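# Drape a patch cord over two cable-manager fingers

## Task

Lay the patch cord across both fingers of the cable manager so it rests behind their tips, with no part of the cord sagging more than a little lower than its plugs. The cord must stay there by itself once the robot has released it and backed away, and it must be motionless when checked. At no point may the cord be pushed into the solid body of a manager finger, a plug boot or the switch face.

## Robot and tools

Robot: two arms, left_arm and right_arm, each with six revolute joints and a parallel two-finger gripper. Shared scene frame: origin on the table top midway between the arms, +x out over the table, +z up, left_arm on the +y side. The arm names do not match the left or right side of any image. Base positions: left_arm at (-0.022, +0.267, 0) m, right_arm at (-0.007, -0.306, 0) m, both turned only slightly about z.

execute_actions takes "actions", a list with zero or one entry, plus optional "pictures" (boolean; pictures are included unless set false). An empty list just reports the state. A wait is {"steps": N} with N up to 300; it sends nothing and returns after N control steps (1/30 s each) counted from the previous result. A motion is {"rows": [...], "steps": N} with N up to 15 (default 15). Each row is applied for one step, and the final row is reused if there are fewer rows than steps. A refused call moves nothing.

Row layout: one list of exactly 14 numbers covering both arms, always all 14 even if one arm is idle. Order: left_arm waist, shoulder, elbow, wrist pitch, wrist yaw, wrist roll, gripper opening, then the same seven for right_arm. The six joint values are absolute target angles in radians (the same kind of numbers the Joint positions line prints), not offsets. Stated ranges per arm: waist -2.880 to 2.880, shoulder 0.000 to 3.142, elbow 0.000 to 3.019, wrist pitch -1.693 to 1.571, wrist yaw -1.571 to 1.571, wrist roll -2.094 to 2.094. True ends may differ by up to 0.019 rad. A target beyond a range end by more than 0.019 rad, and farther out than the current angle, gets the call refused; a target past the real end is clipped there and the result may say "joint sent to its limit" (possibly about an earlier action). Gripper opening is a unitless command from -1 (closed) to +1 (fully open, pads 0.094 m apart).

Motion: speed is capped. Each step the command a joint receives stays within a lead of its measured angle: 0.264 rad waist, 0.32 shoulder, 0.276 elbow, 0.33 wrist pitch, 0.186 wrist yaw, 0.522 wrist roll. If the commanded joints would carry the gripper over 70 mm from where it is, all are pulled back proportionally. Between calls the arms keep heading for the last row sent until everything nearly stops or a step is HELD; after that only a new action moves them further, though fingers already opening or closing finish.

Result lines: the state line "left_arm: … | right_arm: …" gives each gripper's end_effector_position (m) and end_effector_quat_wxyz in the scene frame; this point sits between the pads about 1 cm short of the fingertips and may be slightly wrong, more so at long reach. Gripper fingers point along its +z and open along its y. Joint positions and Joint velocities give, per arm, the six joints (rad, rad/s) then the pad gap (m, m/s). grip_measured is the measured opening on the command scale; each gripper may read up to about 1 mm off, consistently. To hold something, command roughly 0.03 below grip_measured (less for a lighter hold). Pad force tops out near 50 to 62 N, less on thin parts (under about 2 mm). "joint command not followed" means a clearance check altered or blocked joint targets on some steps; the rest of the row still ran. HELD marks steps where your row was partly or wholly not sent. Joint torques are total drive output with per-arm offset, scale and noise, so treat them loosely. MOTOR HOT appears from 85 °C; at 100 °C that arm goes limp (OVER-TEMPERATURE FAULT) and drops what it holds, so avoid long static holding under load.

zoom_image: {"camera": name, "region": [x0, y0, x1, y1]} in pixels of that camera's latest image, top-left is (0, 0), region at most 504 by 504. Cameras: cam_head_left, cam_head_right, cam_high, cam_low (672x504 each), cam_left_wrist and cam_right_wrist (504x504 fisheye, posed from their arm's joint readings). Calibration (K, distortion, world-to-camera transforms) is supplied but can be off by a couple of degrees and millimetres.

read_manual returns only licence texts; it does not move anything. finished_scene with the scene number ends the current scene for good and reports whether the task was met.

Avoid: letting the cord or anything else fall or leave the table, dragging the cord through the manager fingers, plug boots or switch face, arms colliding or pressing on each other, slamming, jerky moves and hard pushes. Loose objects may occasionally be nudged by outside disturbances. At the end open both grippers, withdraw clear of the cord, and check that it hangs still on both fingers before finishing.

Each tool is called after "Emit:" by a JSON object that holds its "api" and its "payload", one argument or row to a line.

## Session

Emit:
{"api": "execute_actions", "payload": {
  "actions": []
}}

Scene clock: 0.00 s of 5233.50 s.
left_arm: end_effector_position=(+0.2360, +0.4590, +0.1611) grip_measured=+1.000 end_effector_quat_wxyz=(-0.144, +0.799, -0.408, +0.418) | right_arm: end_effector_position=(+0.3582, +0.0587, +0.2211) grip_measured=+1.000 end_effector_quat_wxyz=(+0.109, +0.351, +0.751, +0.549)
Joint positions: left_arm=[ 1.021  0.956  0.562 -0.722  0.826 -1.354  0.094] | right_arm=[ 0.547  1.242  0.699  0.152 -0.203  1.729  0.094]
Joint velocities: left_arm=[ 0.005  0.005 -0.002 -0.007 -0.022  0.022  0.   ] | right_arm=[-0.015 -0.015 -0.002 -0.007 -0.037 -0.007  0.   ]
Joint torques (N m, as the arm reports them, + toward a larger angle): no reading

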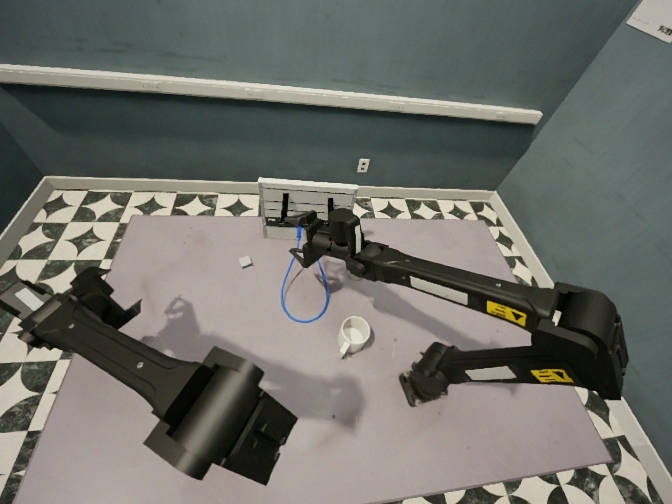

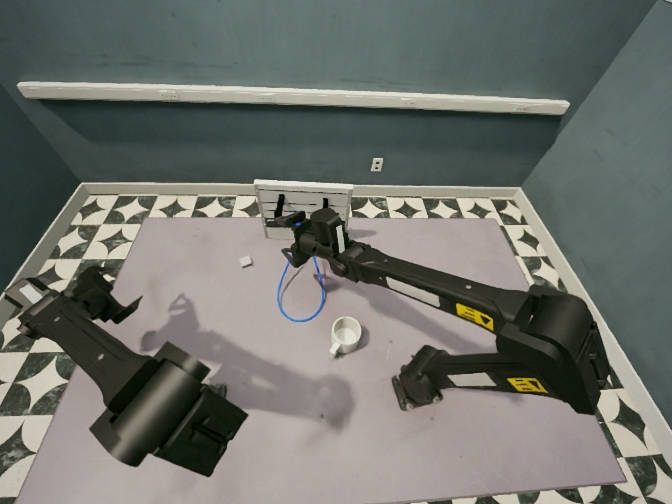

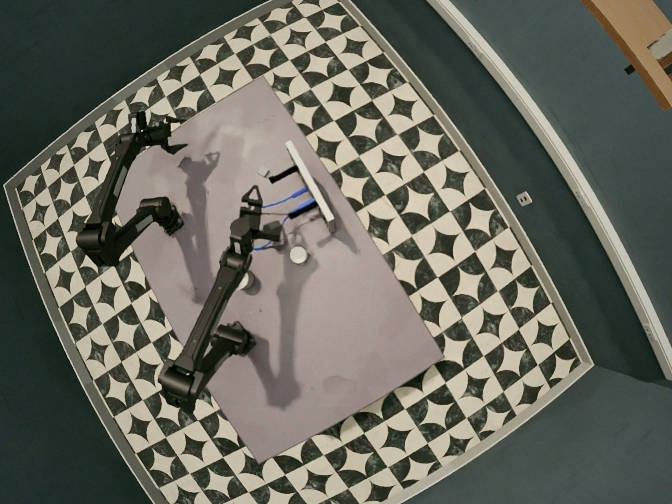

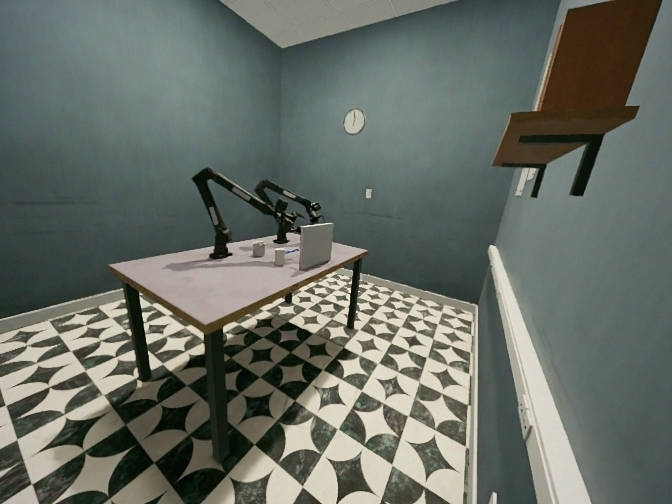

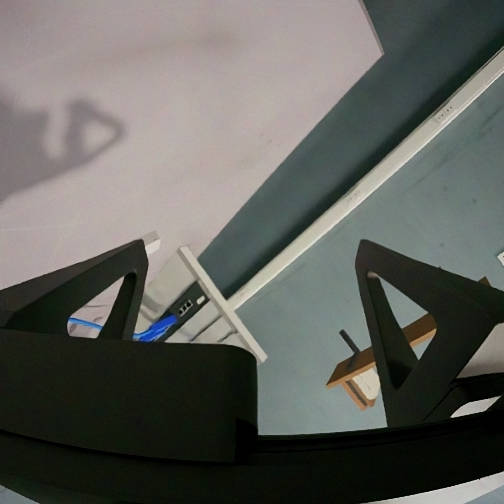

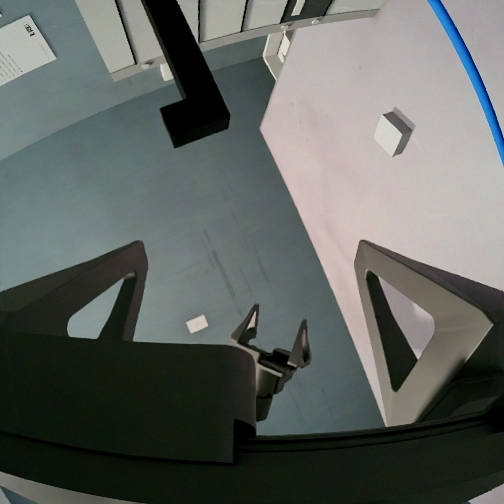

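Emit:
{"api": "execute_actions", "payload": {
  "actions": [
    {"rows": [[1.021,0.956,0.562,-0.722,0.826,-1.354,1, -0.3,0.9,0.6,-0.5,0,0,1]], "steps": 15}
  ],
  "pictures": false
}}

Emit:
{"api": "execute_actions", "payload": {
  "actions": [
    {"steps": 60}
  ]
}}

Emit:
{"api": "zoom_image", "payload": {
  "camera": "cam_head_left",
  "region": [220, 160, 420, 340]
}}

Emit:
{"api": "zoom_image", "payload": {
  "camera": "cam_high",
  "region": [200, 120, 380, 300]
}}

Scene clock: 31.93 s of 5233.50 s.
left_arm: end_effector_position=(+0.2360, +0.4590, +0.1611) grip_measured=+1.000 end_effector_quat_wxyz=(-0.144, +0.799, -0.408, +0.418) | right_arm: end_effector_position=(+0.3805, -0.3404, +0.2005) grip_measured=+1.000 end_effector_quat_wxyz=(+0.383, +0.381, +0.830, +0.136)
Joint positions: left_arm=[ 1.021  0.956  0.562 -0.722  0.826 -1.354  0.094] | right_arm=[-0.258  0.898  0.623 -0.459  0.003  0.774  0.094]
Joint velocities: left_arm=[ 0.005 -0.005  0.012  0.017  0.022  0.007  0.   ] | right_arm=[-1.734 -0.005 -0.09  -0.339  0.11  -2.733  0.   ]
Joint torques (N m, as the arm reports them, + toward a larger angle): left_arm=[-0.45 -4.09  9.11  1.01  0.3   0.07] | right_arm=[ 5.2  -4.33  9.45  1.39 -0.28 -0.06]
Steps of this call (steps 1 to 90: nothing new was sent; then 28.43 s passed at rest; steps 91 to 105: all 15 steps of this action). Readings (joint positions):
91: left_arm=[1.021 0.956 0.562 -0.722 0.826 -1.354] | right_arm=[0.539 1.232 0.697 0.124 -0.166 1.691]
92: left_arm=[1.021 0.956 0.562 -0.722 0.826 -1.354] | right_arm=[0.519 1.210 0.689 0.077 -0.127 1.646]
94: left_arm=[1.021 0.956 0.562 -0.722 0.826 -1.354] | right_arm=[0.446 1.140 0.663 -0.023 -0.071 1.551]
98: left_arm=[1.021 0.956 0.562 -0.722 0.826 -1.354] | right_arm=[0.231 0.989 0.637 -0.257 -0.017 1.325]
105: the state above

Scene clock: 33.93 s of 5233.50 s.
left_arm: end_effector_position=(+0.2360, +0.4590, +0.1611) grip_measured=+1.000 end_effector_quat_wxyz=(-0.144, +0.799, -0.408, +0.418) | right_arm: end_effector_position=(+0.3701, -0.3561, +0.1875) grip_measured=+1.000 end_effector_quat_wxyz=(+0.387, +0.065, +0.920, -0.024)
Joint positions: left_arm=[ 1.021  0.956  0.562 -0.722  0.826 -1.354  0.094] | right_arm=[-0.302  0.898  0.607 -0.484  0.001  0.01   0.094]
Joint velocities: left_arm=[-0.015 -0.015 -0.012  0.007 -0.007 -0.051  0.   ] | right_arm=[ 0.015 -0.005  0.007  0.007 -0.022 -0.095  0.   ]
Joint torques (N m, as the arm reports them, + toward a larger angle): left_arm=[-0.47 -4.21  9.04  1.04  0.31  0.08] | right_arm=[ 0.88 -4.34 10.37  1.31 -0.1  -0.03]
Steps of this call (steps 1 to 45: the robot went on to your last target; steps 46 to 60: nothing new was sent). Readings (joint positions):
1: left_arm=[1.021 0.956 0.562 -0.722 0.826 -1.354] | right_arm=[-0.304 0.898 0.619 -0.468 0.006 0.675]
2: left_arm=[1.021 0.956 0.562 -0.722 0.826 -1.354] | right_arm=[-0.330 0.898 0.615 -0.474 0.006 0.577]
4: left_arm=[1.021 0.956 0.562 -0.722 0.826 -1.354] | right_arm=[-0.335 0.898 0.609 -0.481 0.006 0.386]
8: left_arm=[1.021 0.956 0.562 -0.722 0.826 -1.354] | right_arm=[-0.305 0.898 0.607 -0.484 0.001 0.162]
60: the state above
All arms were judged still, so your last target was given up. Only a new action makes them travel on or press farther. Fingers that are still opening or closing keep moving.
camera_calibration (this result's frames):
cam_right_wrist: T_world_to_cam=[[-0.134717, -0.990846, 0.00872219, -0.306002], [-0.97713, 0.131381, -0.167203, 0.445368], [0.164526, -0.0310478, -0.985884, 0.236285], [0, 0, 0, 1]] pos_world=[0.355083, -0.354377, 0.310086]

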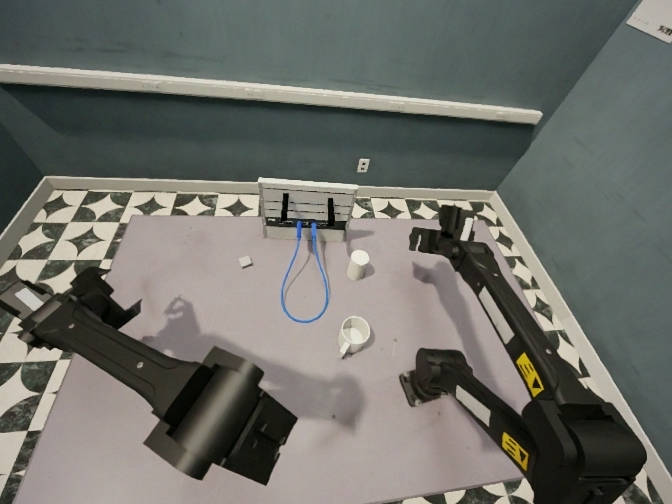

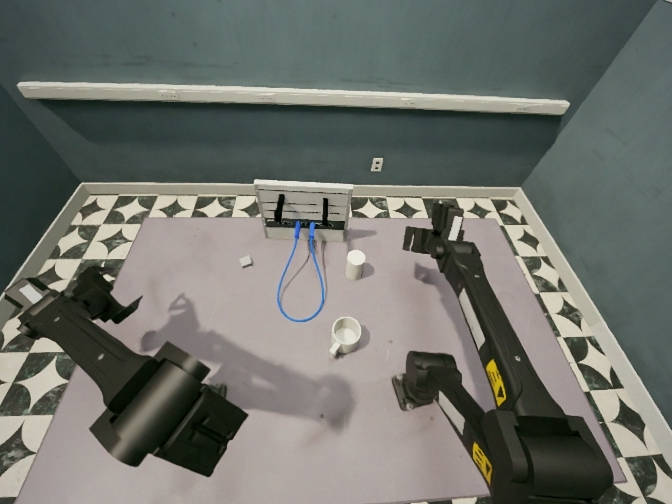

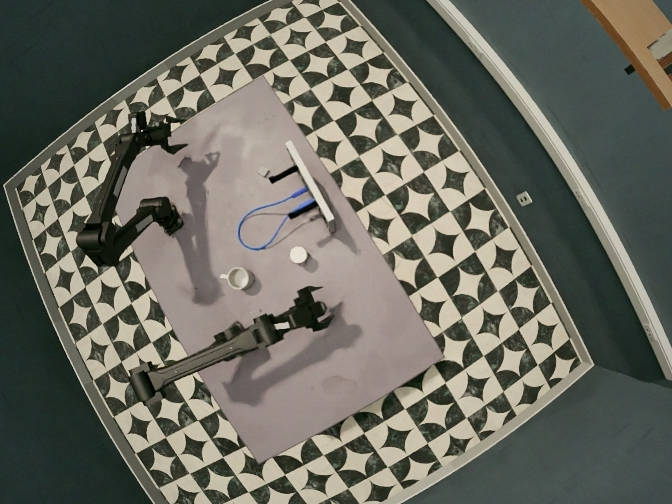

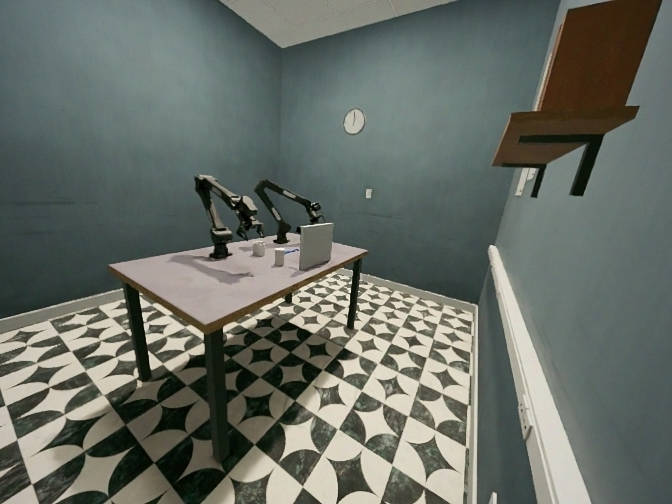

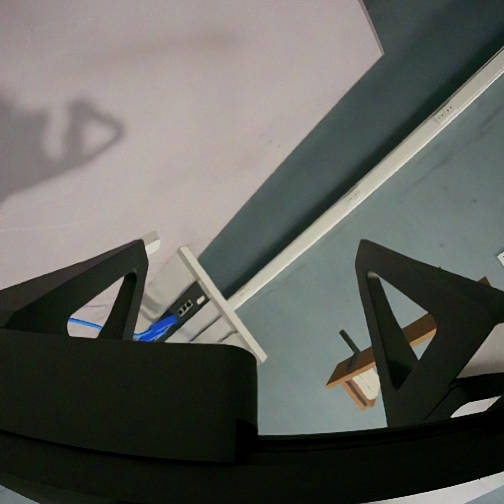

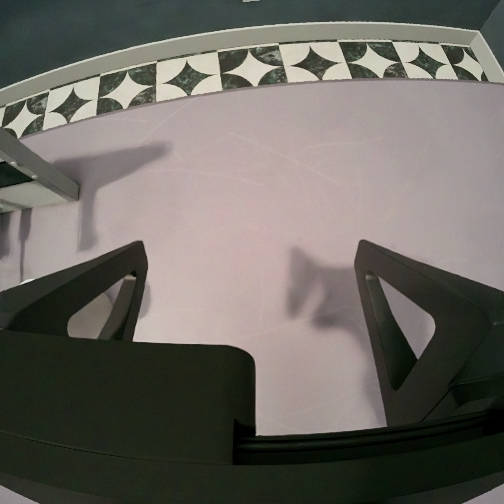

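Region (220, 160, 420, 340) of cam_head_left's 672x504 image, scaled by 2.520, with more detail than that image has; it fills the top 454 rows of this view, and the rest is white.

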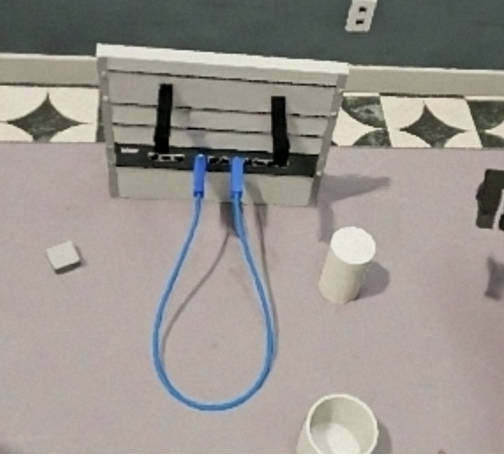

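Region (200, 120, 380, 300) of cam_high's 672x504 image, scaled by 2.800, with more detail than that image has.

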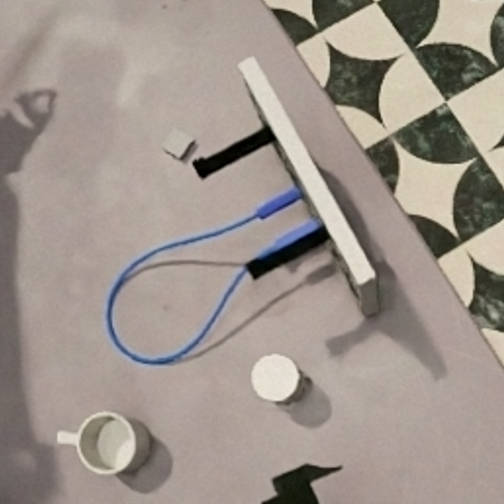

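Emit:
{"api": "execute_actions", "payload": {
  "actions": [
    {"rows": [[0.3,1.348,1.166,-1.389,0,-0.526,0.1, -0.1,1.348,1.166,-1.389,0,0.677,0.1]], "steps": 15}
  ],
  "pictures": false
}}

Emit:
{"api": "execute_actions", "payload": {
  "actions": [
    {"rows": [[-0.55,1.348,1.166,-1.389,0,-0.526,0.1, 0.505,1.348,1.166,-1.389,0,0.677,0.1]], "steps": 15}
  ],
  "pictures": false
}}

Emit:
{"api": "execute_actions", "payload": {
  "actions": [
    {"rows": [[-0.55,1.435,0.976,-1.112,0,-0.526,0.1, 0.505,1.435,0.976,-1.112,0,0.677,0.1]], "steps": 15}
  ],
  "pictures": false
}}

Emit:
{"api": "execute_actions", "payload": {
  "actions": [
    {"steps": 20}
  ]
}}

Scene clock: 107.07 s of 5233.50 s.
left_arm: end_effector_position=(+0.3382, +0.3729, +0.1841) grip_measured=+0.102 end_effector_quat_wxyz=(-0.010, -0.434, +0.901, -0.003) | right_arm: end_effector_position=(+0.3627, -0.2778, +0.1733) grip_measured=+0.102 end_effector_quat_wxyz=(-0.026, +0.276, +0.961, -0.009)
Joint positions: left_arm=[ 0.267  1.356  1.131 -1.365  0.01  -0.606  0.052] | right_arm=[-0.095  1.375  1.12  -1.37  -0.002  0.637  0.052]
Joint velocities: left_arm=[-0.249 -0.288  0.105 -0.134 -0.022  0.535 -0.001] | right_arm=[-0.044 -0.337  0.002 -0.081  0.081  0.198  0.001]
Joint torques (N m, as the arm reports them, + toward a larger angle): left_arm=[ 4.8  -8.94 10.98 -0.31 -0.47  0.08] | right_arm=[ -0.18 -10.82  13.48   0.17   0.09   0.1 ]
Steps of this call (steps 1 to 90: nothing new was sent; then 69.63 s passed at rest; steps 91 to 105: all 15 steps of this action). Readings (joint positions):
91: left_arm=[0.999 0.980 0.588 -0.787 0.740 -1.283] | right_arm=[-0.288 0.915 0.627 -0.537 0.007 0.074]
92: left_arm=[0.949 1.039 0.644 -0.890 0.648 -1.200] | right_arm=[-0.255 0.958 0.669 -0.626 0.007 0.153]
94: left_arm=[0.814 1.201 0.788 -1.078 0.468 -1.033] | right_arm=[-0.170 1.106 0.796 -0.820 0.004 0.319]
98: left_arm=[0.565 1.383 1.005 -1.263 0.196 -0.822] | right_arm=[-0.082 1.396 1.084 -1.222 -0.002 0.523]
105: the state above

Scene clock: 107.57 s of 5233.50 s.
left_arm: end_effector_position=(+0.3134, +0.1013, +0.1895) grip_measured=+0.102 end_effector_quat_wxyz=(-0.004, -0.048, +0.999, -0.001) | right_arm: end_effector_position=(+0.2683, -0.0600, +0.1808) grip_measured=+0.102 end_effector_quat_wxyz=(-0.015, -0.033, +0.999, -0.009)
Joint positions: left_arm=[-0.48   1.342  1.132 -1.368  0.006 -0.551  0.052] | right_arm=[ 0.556  1.353  1.12  -1.372 -0.005  0.661  0.052]
Joint velocities: left_arm=[ 0.015  0.005  0.007 -0.012 -0.037  0.007  0.001] | right_arm=[-0.23  -0.005 -0.017 -0.042  0.037  0.066  0.   ]
Joint torques (N m, as the arm reports them, + toward a larger angle): left_arm=[ 6.63 -8.79  9.03  0.37 -0.38  0.02] | right_arm=[ -2.47 -10.86  13.82  -0.08   0.2    0.13]
A step of this action was HELD (marked below), so the robot has no last target. An arm can still carry out its HELD step.
Steps of this call (steps 1 to 15: all 15 steps of this action). Readings (joint positions):
1: left_arm=[0.247 1.348 1.132 -1.366 0.001 -0.597] | right_arm=[-0.082 1.365 1.120 -1.371 0.005 0.642]
2: left_arm=[0.217 1.341 1.132 -1.367 -0.001 -0.590] | right_arm=[-0.053 1.358 1.120 -1.371 0.007 0.646]
4: left_arm=[0.120 1.338 1.132 -1.368 -0.002 -0.579] | right_arm=[0.046 1.353 1.120 -1.371 0.007 0.651]
8: left_arm=[-0.127 1.341 1.132 -1.368 -0.002 -0.562] | right_arm=[0.303 1.353 1.120 -1.371 0.004 0.656]
13: left_arm=[-0.443 1.342 1.132 -1.368 0.004 -0.551] | right_arm=[0.552 1.353 1.120 -1.371 -0.005 0.660] HELD
14: left_arm=[-0.473 1.342 1.132 -1.368 0.006 -0.551] | right_arm=[0.559 1.353 1.120 -1.371 -0.005 0.660] HELD
15: the state above HELD
joint command not followed: on one or more control steps a check withheld the commanded joint targets of the left arm, and it was not sent them on those steps. On the call's last step the targets were still withheld.
cause: the commanded joint targets would bring a part of the robot too close to another arm (this arm's wrist (the part past joint 4) and the other arm's wrist (the part past joint 4)); next, command targets that bring no part of the robot closer to that arm.

Scene clock: 108.07 s of 5233.50 s.
left_arm: end_effector_position=(+0.3225, +0.1090, +0.1515) grip_measured=+0.102 end_effector_quat_wxyz=(+0.005, -0.060, +0.998, -0.002) | right_arm: end_effector_position=(+0.2843, -0.0737, +0.0916) grip_measured=+0.102 end_effector_quat_wxyz=(-0.017, -0.004, +1.000, -0.013)
Joint positions: left_arm=[-0.454  1.37   1.057 -1.247 -0.    -0.55   0.052] | right_arm=[ 0.502  1.453  0.97  -1.13  -0.001  0.666  0.052]
Joint velocities: left_arm=[ 0.063 -0.083  0.012 -0.007  0.007 -0.007 -0.   ] | right_arm=[-0.005 -0.005  0.027  0.017 -0.007  0.037 -0.   ]
Joint torques (N m, as the arm reports them, + toward a larger angle): left_arm=[  0.59 -10.75   9.79   0.15  -0.2    0.04] | right_arm=[  0.52 -13.01   9.64   1.31   0.06   0.17]
A step of this action was HELD (marked below), so the robot has no last target. An arm can still carry out its HELD step.
Steps of this call (steps 1 to 15: all 15 steps of this action). Readings (joint positions):
1: left_arm=[-0.472 1.342 1.132 -1.368 0.006 -0.551] | right_arm=[0.547 1.354 1.103 -1.331 -0.005 0.662] HELD
2: left_arm=[-0.456 1.342 1.132 -1.368 0.005 -0.551] | right_arm=[0.536 1.353 1.077 -1.261 -0.004 0.662] HELD
3: left_arm=[-0.438 1.342 1.132 -1.368 0.003 -0.551] | right_arm=[0.526 1.361 1.048 -1.206 -0.002 0.663] HELD
4: left_arm=[-0.420 1.342 1.132 -1.368 0.001 -0.551] | right_arm=[0.516 1.375 1.023 -1.172 -0.002 0.663] HELD
8: left_arm=[-0.410 1.344 1.104 -1.309 -0.002 -0.551] | right_arm=[0.502 1.444 0.974 -1.138 -0.001 0.666]
11: left_arm=[-0.451 1.362 1.062 -1.246 -0.001 -0.550] | right_arm=[0.502 1.457 0.970 -1.134 -0.001 0.666] HELD
12: left_arm=[-0.458 1.370 1.057 -1.247 -0.000 -0.550] | right_arm=[0.502 1.456 0.970 -1.132 -0.001 0.666] HELD
13: left_arm=[-0.458 1.373 1.057 -1.247 -0.000 -0.550] | right_arm=[0.502 1.454 0.970 -1.130 -0.001 0.666] HELD
14: left_arm=[-0.456 1.373 1.057 -1.247 -0.000 -0.550] | right_arm=[0.502 1.454 0.970 -1.130 -0.001 0.666] HELD
15: the state above HELD
joint command not followed: on one or more control steps a check withheld the commanded joint targets of the left arm, and it was not sent them on those steps. On the call's last step the targets were still withheld.
cause: the commanded joint targets would bring a part of the robot too close to another arm (this arm's wrist (the part past joint 4) and the other arm's wrist (the part past joint 4)); next, command targets that bring no part of the robot closer to that arm.

Scene clock: 108.73 s of 5233.50 s.
left_arm: end_effector_position=(+0.3229, +0.1104, +0.1552) grip_measured=+0.102 end_effector_quat_wxyz=(+0.009, -0.062, +0.998, -0.005) | right_arm: end_effector_position=(+0.2843, -0.0737, +0.0916) grip_measured=+0.102 end_effector_quat_wxyz=(-0.017, -0.004, +1.000, -0.013)
Joint positions: left_arm=[-0.45   1.36   1.057 -1.247 -0.    -0.55   0.052] | right_arm=[ 0.502  1.453  0.97  -1.13  -0.001  0.666  0.052]
Joint velocities: left_arm=[-0.005 -0.005  0.007 -0.017 -0.037  0.022 -0.001] | right_arm=[-0.015 -0.015  0.012 -0.007 -0.037 -0.051  0.002]
Joint torques (N m, as the arm reports them, + toward a larger angle): left_arm=[ 0.84 -9.91  9.88  0.01 -0.17  0.01] | right_arm=[  0.6  -12.15   9.5    1.44   0.04   0.12]
Steps of this call (steps 1 to 20: nothing new was sent). Readings (joint positions):
1: left_arm=[-0.452 1.368 1.057 -1.247 -0.000 -0.550] | right_arm=[0.502 1.453 0.970 -1.130 -0.001 0.666]
2: left_arm=[-0.451 1.365 1.057 -1.247 -0.000 -0.550] | right_arm=[0.502 1.453 0.970 -1.130 -0.001 0.666]
4: left_arm=[-0.450 1.362 1.057 -1.247 -0.000 -0.550] | right_arm=[0.502 1.453 0.970 -1.130 -0.001 0.666]
8: left_arm=[-0.450 1.360 1.057 -1.247 -0.000 -0.550] | right_arm=[0.502 1.453 0.970 -1.130 -0.001 0.666]
20: the state above
camera_calibration (this result's frames):
cam_left_wrist: T_world_to_cam=[[0.122968, -0.992378, 0.0079933, 0.0688608], [-0.813067, -0.0961239, 0.57418, 0.190541], [-0.569036, -0.0771047, -0.81869, 0.442541], [0, 0, 0, 1]] pos_world=[0.398277, 0.120774, 0.252349]
cam_right_wrist: T_world_to_cam=[[0.0209683, -0.999231, 0.0331328, -0.0840359], [-0.788657, 0.00383693, 0.614822, 0.173725], [-0.614476, -0.0390222, -0.78797, 0.367372], [0, 0, 0, 1]] pos_world=[0.364513, -0.0703021, 0.185452]

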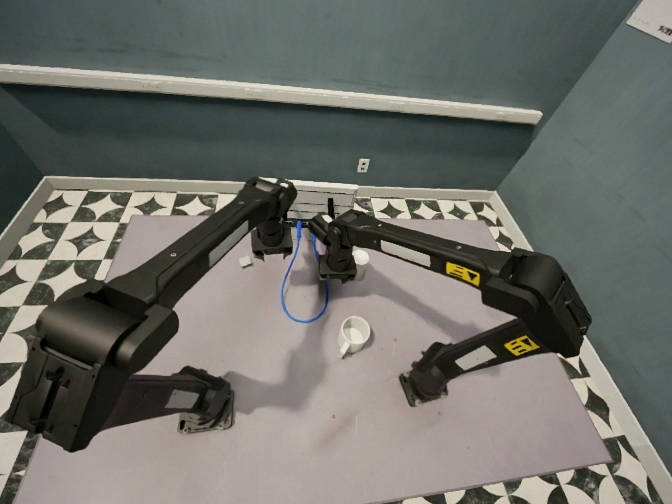

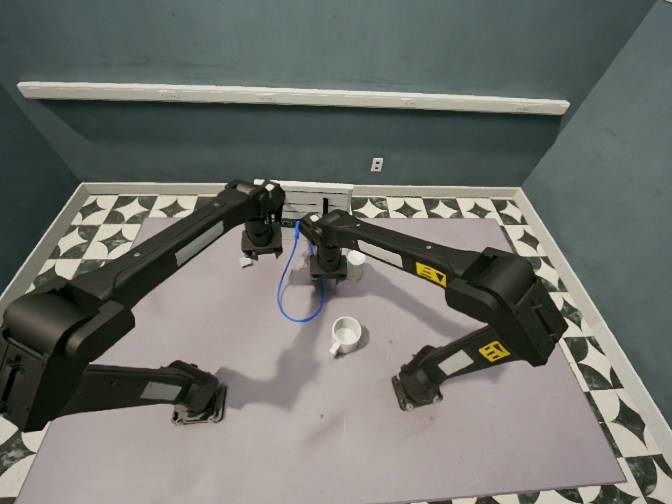

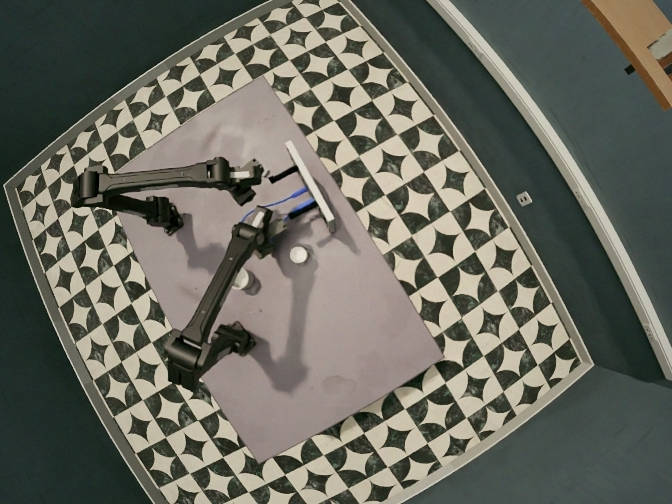

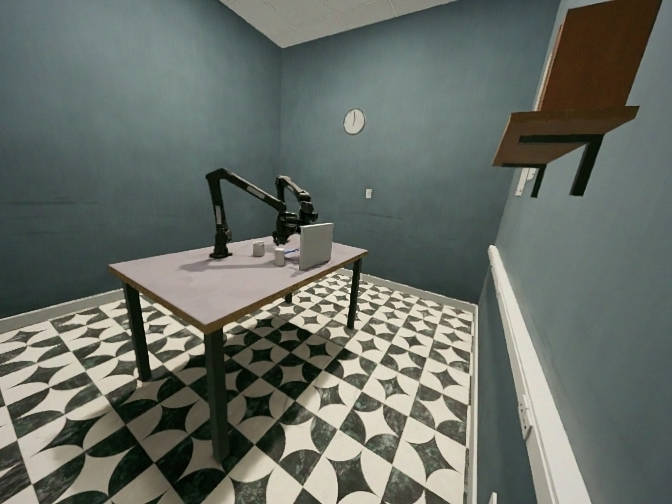

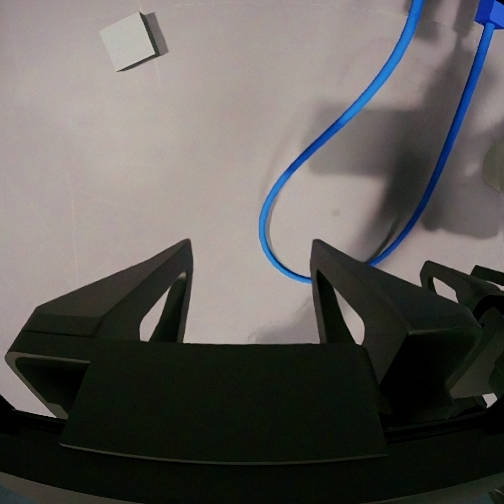

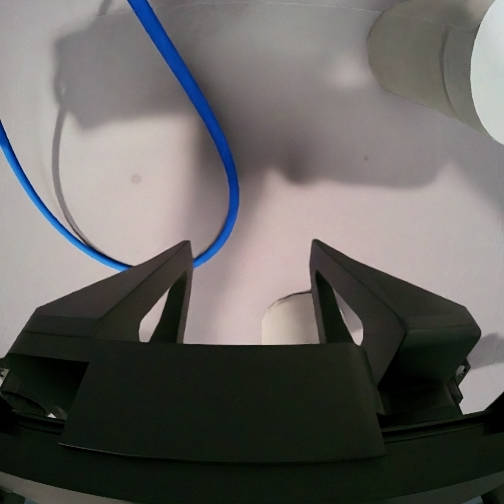

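Emit:
{"api": "execute_actions", "payload": {
  "actions": [
    {"rows": [[-0.35,1.36,1.057,-1.247,0,-0.526,0.1, 0.525,1.55,0.885,-0.905,0,0.69,0.1]], "steps": 15}
  ],
  "pictures": false
}}

Emit:
{"api": "execute_actions", "payload": {
  "actions": [
    {"steps": 15}
  ]
}}

Scene clock: 124.23 s of 5233.50 s.
left_arm: end_effector_position=(+0.3375, +0.1476, +0.1552) grip_measured=+0.102 end_effector_quat_wxyz=(+0.010, -0.108, +0.994, -0.004) | right_arm: end_effector_position=(+0.2819, -0.0664, +0.0230) grip_measured=+0.102 end_effector_quat_wxyz=(-0.014, -0.007, +1.000, -0.011)
Joint positions: left_arm=[-0.345  1.36   1.057 -1.247 -0.    -0.538  0.052] | right_arm=[ 0.521  1.565  0.883 -0.923 -0.001  0.679  0.052]
Joint velocities: left_arm=[-0.005 -0.015  0.007  0.007 -0.037 -0.007 -0.001] | right_arm=[-0.005 -0.005  0.002 -0.022 -0.007 -0.051  0.   ]
Joint torques (N m, as the arm reports them, + toward a larger angle): left_arm=[-0.54 -9.36  8.77  0.37 -0.1   0.09] | right_arm=[  0.48 -13.36   7.71   1.4    0.     0.16]
Steps of this call (steps 1 to 90: nothing new was sent; then 12.00 s passed at rest; steps 91 to 105: all 15 steps of this action). Readings (joint positions):
91: left_arm=[-0.448 1.360 1.057 -1.247 -0.000 -0.550] | right_arm=[0.503 1.456 0.958 -1.088 -0.001 0.669]
92: left_arm=[-0.442 1.360 1.057 -1.247 -0.000 -0.549] | right_arm=[0.506 1.462 0.942 -1.021 -0.001 0.671]
94: left_arm=[-0.411 1.360 1.057 -1.247 -0.000 -0.544] | right_arm=[0.513 1.496 0.917 -0.951 -0.001 0.674]
98: left_arm=[-0.349 1.360 1.057 -1.247 -0.000 -0.540] | right_arm=[0.521 1.559 0.889 -0.927 -0.001 0.677]
105: the state above

Scene clock: 124.73 s of 5233.50 s.
left_arm: end_effector_position=(+0.3375, +0.1476, +0.1552) grip_measured=+0.102 end_effector_quat_wxyz=(+0.010, -0.108, +0.994, -0.004) | right_arm: end_effector_position=(+0.2819, -0.0664, +0.0230) grip_measured=+0.102 end_effector_quat_wxyz=(-0.014, -0.007, +1.000, -0.011)
Joint positions: left_arm=[-0.345  1.36   1.057 -1.247 -0.    -0.537  0.052] | right_arm=[ 0.521  1.565  0.883 -0.923 -0.001  0.679  0.052]
Joint velocities: left_arm=[-0.005 -0.005  0.007  0.002  0.037  0.037  0.001] | right_arm=[-0.005 -0.015  0.012 -0.012 -0.007 -0.051 -0.   ]
Joint torques (N m, as the arm reports them, + toward a larger angle): left_arm=[-0.77 -9.38  8.77  0.41 -0.11  0.11] | right_arm=[  1.01 -12.87   8.11   1.27   0.09   0.13]
Steps of this call (steps 1 to 15: the robot went on to your last target). Readings (joint positions):
1: left_arm=[-0.345 1.360 1.057 -1.247 -0.000 -0.537] | right_arm=[0.521 1.565 0.883 -0.923 -0.001 0.679]
2: left_arm=[-0.345 1.360 1.057 -1.247 -0.000 -0.537] | right_arm=[0.521 1.565 0.883 -0.923 -0.001 0.679]
4: left_arm=[-0.345 1.360 1.057 -1.247 -0.000 -0.537] | right_arm=[0.521 1.565 0.883 -0.923 -0.001 0.679]
8: left_arm=[-0.345 1.360 1.057 -1.247 -0.000 -0.537] | right_arm=[0.521 1.565 0.883 -0.923 -0.001 0.679]
15: the state above
All arms were judged still, so your last target was given up. Only a new action makes them travel on or press farther. Fingers that are still opening or closing keep moving.
camera_calibration (this result's frames):
cam_left_wrist: T_world_to_cam=[[0.21355, -0.976899, 0.00807163, 0.0710864], [-0.80079, -0.170308, 0.574222, 0.212784], [-0.559582, -0.129089, -0.81866, 0.458192], [0, 0, 0, 1]] pos_world=[0.411611, 0.164831, 0.252345]
cam_right_wrist: T_world_to_cam=[[0.0272861, -0.999186, 0.0297005, -0.0761334], [-0.792582, -0.00351931, 0.609755, 0.214737], [-0.609155, -0.0401779, -0.792033, 0.310659], [0, 0, 0, 1]] pos_world=[0.361513, -0.0628341, 0.117377]

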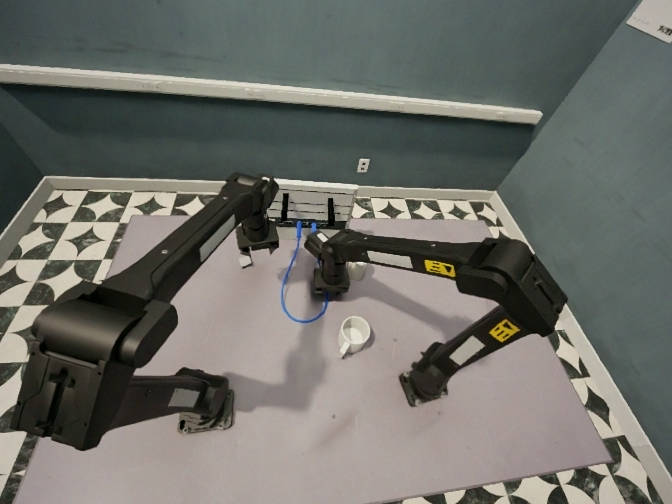

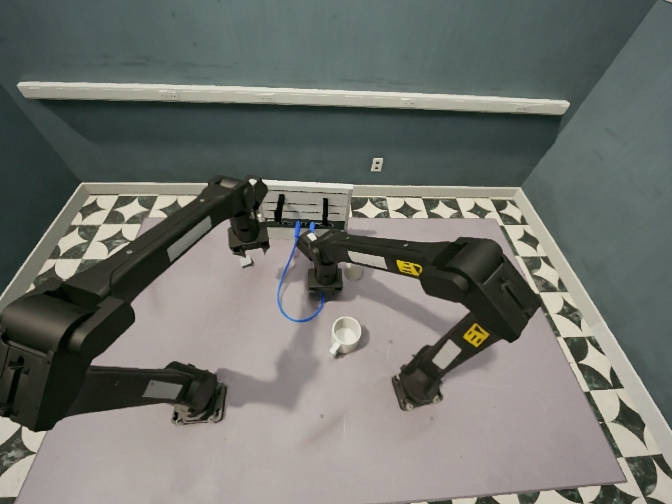

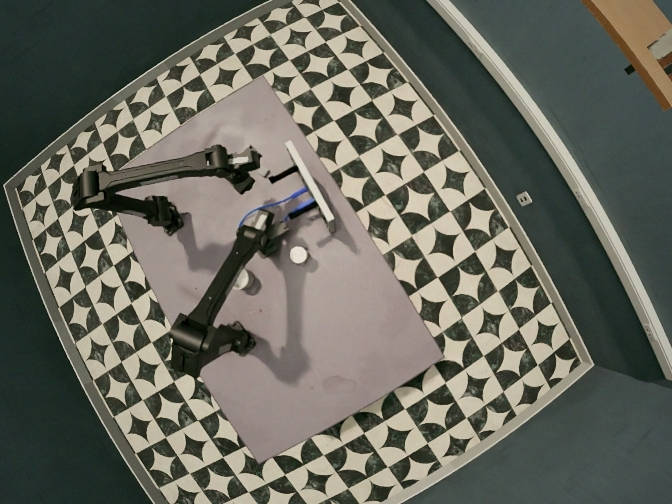

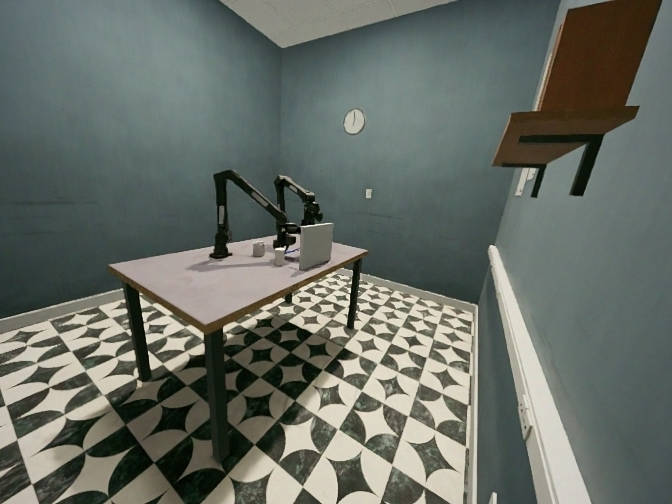

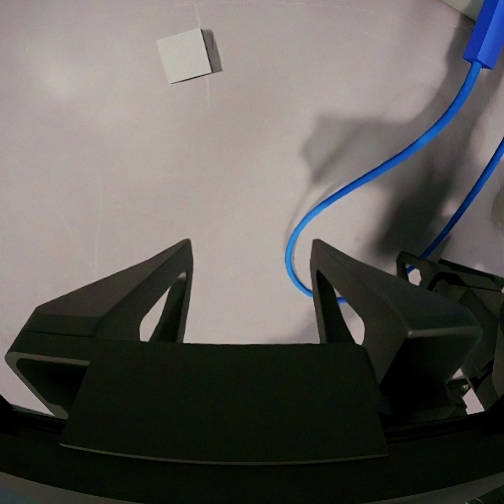

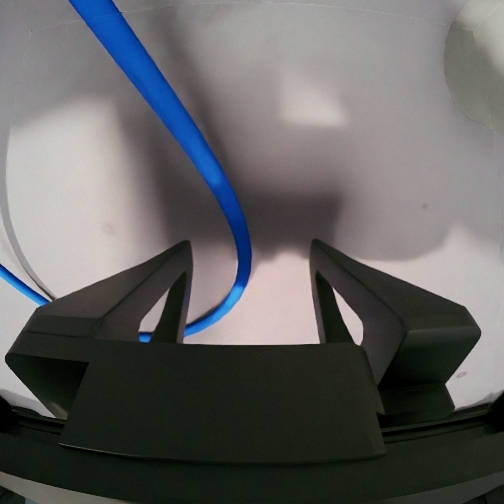

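Lower 1 cm more and close.

Emit:
{"api": "execute_actions", "payload": {
  "actions": [
    {"rows": [[-0.35,1.36,1.057,-1.247,0,-0.526,0.1, 0.525,1.568,0.872,-0.875,0,0.69,0.1]], "steps": 12}
  ],
  "pictures": false
}}

Emit:
{"api": "execute_actions", "payload": {
  "actions": [
    {"rows": [[-0.35,1.36,1.057,-1.247,0,-0.526,0.1, 0.525,1.568,0.872,-0.875,0,0.69,-0.93]], "steps": 15}
  ]
}}

Scene clock: 133.60 s of 5233.50 s.
left_arm: end_effector_position=(+0.3375, +0.1476, +0.1552) grip_measured=+0.102 end_effector_quat_wxyz=(+0.010, -0.108, +0.994, -0.004) | right_arm: end_effector_position=(+0.2872, -0.0620, +0.0225) grip_measured=+0.102 end_effector_quat_wxyz=(-0.003, -0.007, +1.000, -0.002)
Joint positions: left_arm=[-0.345  1.36   1.057 -1.247 -0.    -0.537  0.052] | right_arm=[ 0.521  1.565  0.882 -0.893 -0.001  0.68   0.052]
Joint velocities: left_arm=[-0.005 -0.005  0.002 -0.007  0.022 -0.022 -0.001] | right_arm=[-0.005 -0.005 -0.027 -0.017 -0.037  0.022 -0.002]
Joint torques (N m, as the arm reports them, + toward a larger angle): left_arm=[-0.93 -9.31  8.76  0.4  -0.09  0.09] | right_arm=[  0.93 -11.87   6.92   1.21   0.05   0.17]
Steps of this call (steps 1 to 90: nothing new was sent; then 5.47 s passed at rest; steps 91 to 102: all 12 steps of this action). Readings (joint positions):
91: left_arm=[-0.345 1.360 1.057 -1.247 -0.000 -0.537] | right_arm=[0.521 1.565 0.883 -0.918 -0.001 0.680]
92: left_arm=[-0.345 1.360 1.057 -1.247 -0.000 -0.537] | right_arm=[0.521 1.565 0.882 -0.909 -0.001 0.680]
94: left_arm=[-0.345 1.360 1.057 -1.247 -0.000 -0.537] | right_arm=[0.521 1.565 0.882 -0.898 -0.001 0.680]
98: left_arm=[-0.345 1.360 1.057 -1.247 -0.000 -0.537] | right_arm=[0.521 1.565 0.882 -0.894 -0.001 0.680]
102: the state above

Scene clock: 134.10 s of 5233.50 s.
left_arm: end_effector_position=(+0.3375, +0.1476, +0.1552) grip_measured=+0.102 end_effector_quat_wxyz=(+0.010, -0.108, +0.994, -0.004) | right_arm: end_effector_position=(+0.2872, -0.0620, +0.0225) grip_measured=-0.912 end_effector_quat_wxyz=(-0.003, -0.007, +1.000, -0.002)
Joint positions: left_arm=[-0.345  1.36   1.057 -1.247 -0.    -0.537  0.052] | right_arm=[ 0.521  1.565  0.882 -0.893 -0.001  0.68   0.004]
Joint velocities: left_arm=[-0.015  0.005  0.002 -0.002 -0.051 -0.007 -0.001] | right_arm=[-0.015  0.005 -0.007  0.002 -0.066  0.007  0.001]
Joint torques (N m, as the arm reports them, + toward a larger angle): left_arm=[-0.84 -9.58  8.81  0.38 -0.1   0.12] | right_arm=[  1.12 -11.43   6.74   1.44   0.03   0.17]
Steps of this call (steps 1 to 15: all 15 steps of this action). Readings (joint positions):
1: left_arm=[-0.345 1.360 1.057 -1.247 -0.000 -0.537] | right_arm=[0.521 1.565 0.882 -0.893 -0.001 0.680]
2: left_arm=[-0.345 1.360 1.057 -1.247 -0.000 -0.537] | right_arm=[0.521 1.565 0.882 -0.893 -0.001 0.680]
4: left_arm=[-0.345 1.360 1.057 -1.247 -0.000 -0.537] | right_arm=[0.521 1.565 0.882 -0.893 -0.001 0.680]
8: left_arm=[-0.345 1.360 1.057 -1.247 -0.000 -0.537] | right_arm=[0.521 1.565 0.882 -0.893 -0.001 0.680]
15: the state above
camera_calibration (this result's frames):
cam_left_wrist: T_world_to_cam=[[0.21355, -0.976899, 0.00807163, 0.0710864], [-0.80079, -0.170308, 0.574222, 0.212784], [-0.559582, -0.129089, -0.81866, 0.458192], [0, 0, 0, 1]] pos_world=[0.411611, 0.164831, 0.252345]
cam_right_wrist: T_world_to_cam=[[0.0264422, -0.999581, 0.011788, -0.0712672], [-0.805986, -0.0143424, 0.591761, 0.222811], [-0.591344, -0.0251484, -0.806027, 0.309788], [0, 0, 0, 1]] pos_world=[0.364658, -0.0602511, 0.118687]

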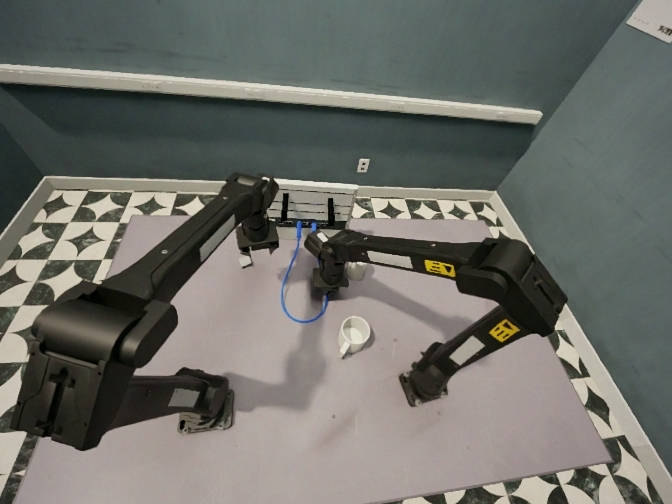

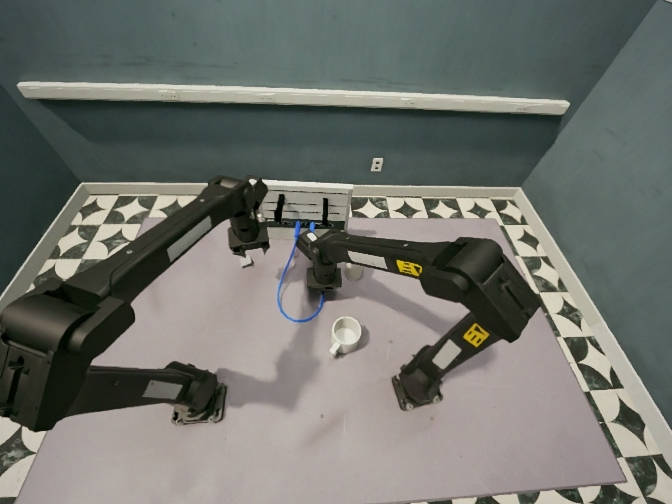

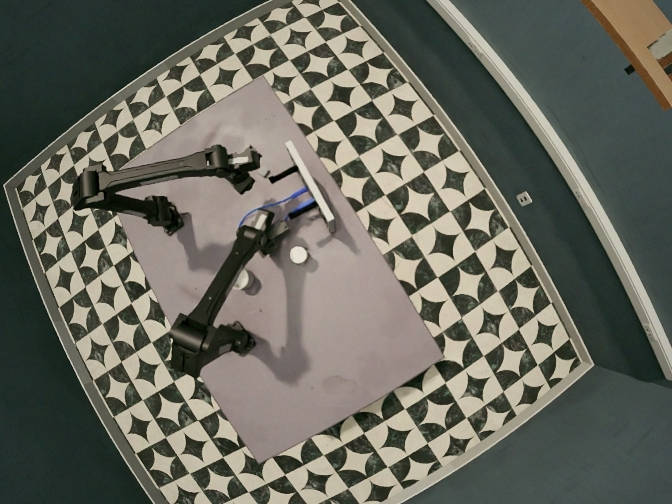

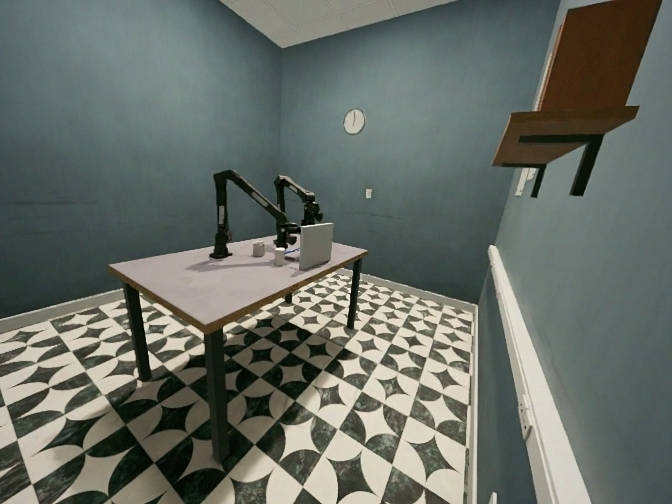

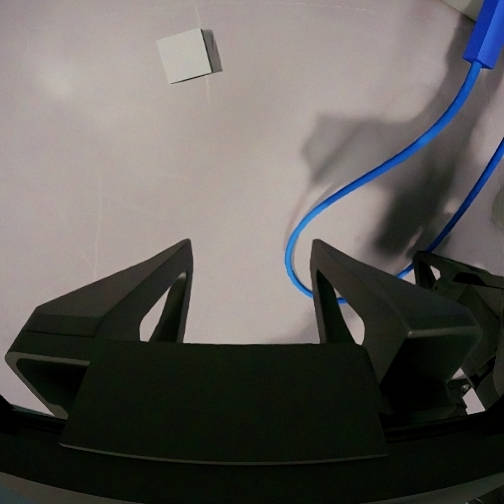

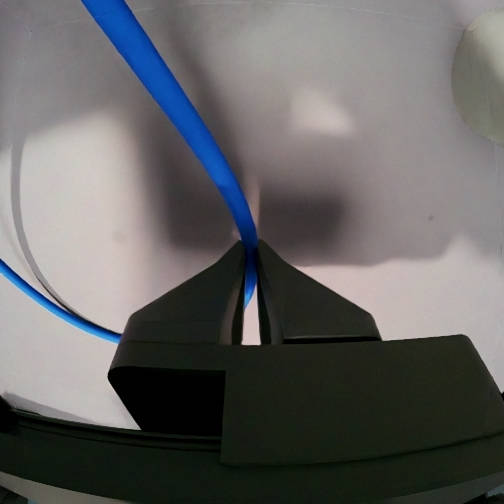

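Emit:
{"api": "execute_actions", "payload": {
  "actions": [
    {"rows": [[-0.35,1.36,1.057,-1.247,0,-0.526,0.1, 0.525,1.568,0.872,-0.875,0,0.69,-0.5]], "steps": 8}
  ],
  "pictures": false
}}

Emit:
{"api": "execute_actions", "payload": {
  "actions": [
    {"rows": [[-0.35,1.36,1.057,-1.247,0,-0.526,0.1, 0.525,1.585,0.862,-0.85,0,0.69,-0.5]], "steps": 12}
  ],
  "pictures": false
}}

Emit:
{"api": "execute_actions", "payload": {
  "actions": [
    {"rows": [[-0.35,1.36,1.057,-1.247,0,-0.526,0.1, 0.525,1.585,0.862,-0.85,0,0.69,-0.95]], "steps": 15}
  ],
  "pictures": false
}}

Scene clock: 150.40 s of 5233.50 s.
left_arm: end_effector_position=(+0.3375, +0.1476, +0.1552) grip_measured=+0.102 end_effector_quat_wxyz=(+0.010, -0.108, +0.994, -0.004) | right_arm: end_effector_position=(+0.2872, -0.0620, +0.0225) grip_measured=-0.502 end_effector_quat_wxyz=(-0.003, -0.007, +1.000, -0.002)
Joint positions: left_arm=[-0.345  1.36   1.057 -1.247 -0.    -0.537  0.052] | right_arm=[ 0.521  1.565  0.882 -0.893 -0.001  0.68   0.023]
Joint velocities: left_arm=[-0.005 -0.005 -0.012 -0.007 -0.007 -0.051 -0.   ] | right_arm=[ 0.005 -0.005 -0.007  0.037 -0.022 -0.007  0.001]
Joint torques (N m, as the arm reports them, + toward a larger angle): left_arm=[-0.84 -9.5   8.83  0.46 -0.1   0.12] | right_arm=[  1.07 -10.93   6.98   1.37   0.07   0.17]
Steps of this call (steps 1 to 15: the robot went on to your last target; steps 16 to 90: nothing new was sent; then 13.03 s passed at rest; steps 91 to 98: all 8 steps of this action). Readings (joint positions):
91: left_arm=[-0.345 1.360 1.057 -1.247 -0.000 -0.537] | right_arm=[0.521 1.565 0.882 -0.893 -0.001 0.680]
92: left_arm=[-0.345 1.360 1.057 -1.247 -0.000 -0.537] | right_arm=[0.521 1.565 0.882 -0.893 -0.001 0.680]
94: left_arm=[-0.345 1.360 1.057 -1.247 -0.000 -0.537] | right_arm=[0.521 1.565 0.882 -0.893 -0.001 0.680]
98: the state above

Scene clock: 150.80 s of 5233.50 s.
left_arm: end_effector_position=(+0.3375, +0.1476, +0.1552) grip_measured=+0.102 end_effector_quat_wxyz=(+0.010, -0.108, +0.994, -0.004) | right_arm: end_effector_position=(+0.2876, -0.0617, +0.0176) grip_measured=-0.502 end_effector_quat_wxyz=(+0.001, -0.007, +1.000, +0.001)
Joint positions: left_arm=[-0.345  1.36   1.057 -1.247 -0.    -0.537  0.052] | right_arm=[ 0.521  1.571  0.872 -0.869 -0.001  0.68   0.023]
Joint velocities: left_arm=[-0.005 -0.005  0.002 -0.017  0.051  0.022 -0.001] | right_arm=[ 0.005  0.015 -0.007  0.017 -0.022  0.022 -0.001]
Joint torques (N m, as the arm reports them, + toward a larger angle): left_arm=[-0.74 -9.47  8.79  0.42 -0.11  0.13] | right_arm=[  1.32 -10.52   6.87   1.42   0.     0.13]
Steps of this call (steps 1 to 12: all 12 steps of this action). Readings (joint positions):
1: left_arm=[-0.345 1.360 1.057 -1.247 -0.000 -0.537] | right_arm=[0.521 1.565 0.880 -0.888 -0.001 0.680]
2: left_arm=[-0.345 1.360 1.057 -1.247 -0.000 -0.537] | right_arm=[0.521 1.565 0.878 -0.880 -0.001 0.680]
4: left_arm=[-0.345 1.360 1.057 -1.247 -0.000 -0.537] | right_arm=[0.521 1.567 0.875 -0.872 -0.001 0.680]
8: left_arm=[-0.345 1.360 1.057 -1.247 -0.000 -0.537] | right_arm=[0.521 1.570 0.872 -0.870 -0.001 0.680]
12: the state above

Scene clock: 151.30 s of 5233.50 s.
left_arm: end_effector_position=(+0.3375, +0.1476, +0.1552) grip_measured=+0.102 end_effector_quat_wxyz=(+0.010, -0.108, +0.994, -0.004) | right_arm: end_effector_position=(+0.2876, -0.0617, +0.0176) grip_measured=-0.915 end_effector_quat_wxyz=(+0.001, -0.007, +1.000, +0.001)
Joint positions: left_arm=[-0.345  1.36   1.057 -1.247 -0.    -0.537  0.052] | right_arm=[ 0.521  1.571  0.872 -0.869 -0.001  0.68   0.004]
Joint velocities: left_arm=[-0.005 -0.015 -0.012 -0.012  0.007 -0.037 -0.   ] | right_arm=[-0.015 -0.005 -0.012 -0.007 -0.022  0.022  0.   ]
Joint torques (N m, as the arm reports them, + toward a larger angle): left_arm=[-0.66 -9.59  8.78  0.35 -0.08  0.11] | right_arm=[  0.36 -11.36   6.81   1.57  -0.03   0.18]
Steps of this call (steps 1 to 15: all 15 steps of this action). Readings (joint positions):
1: left_arm=[-0.345 1.360 1.057 -1.247 -0.000 -0.537] | right_arm=[0.521 1.571 0.872 -0.869 -0.001 0.680]
2: left_arm=[-0.345 1.360 1.057 -1.247 -0.000 -0.537] | right_arm=[0.521 1.571 0.872 -0.869 -0.001 0.680]
4: left_arm=[-0.345 1.360 1.057 -1.247 -0.000 -0.537] | right_arm=[0.521 1.571 0.872 -0.869 -0.001 0.680]
8: left_arm=[-0.345 1.360 1.057 -1.247 -0.000 -0.537] | right_arm=[0.521 1.571 0.872 -0.869 -0.001 0.680]
15: the state above


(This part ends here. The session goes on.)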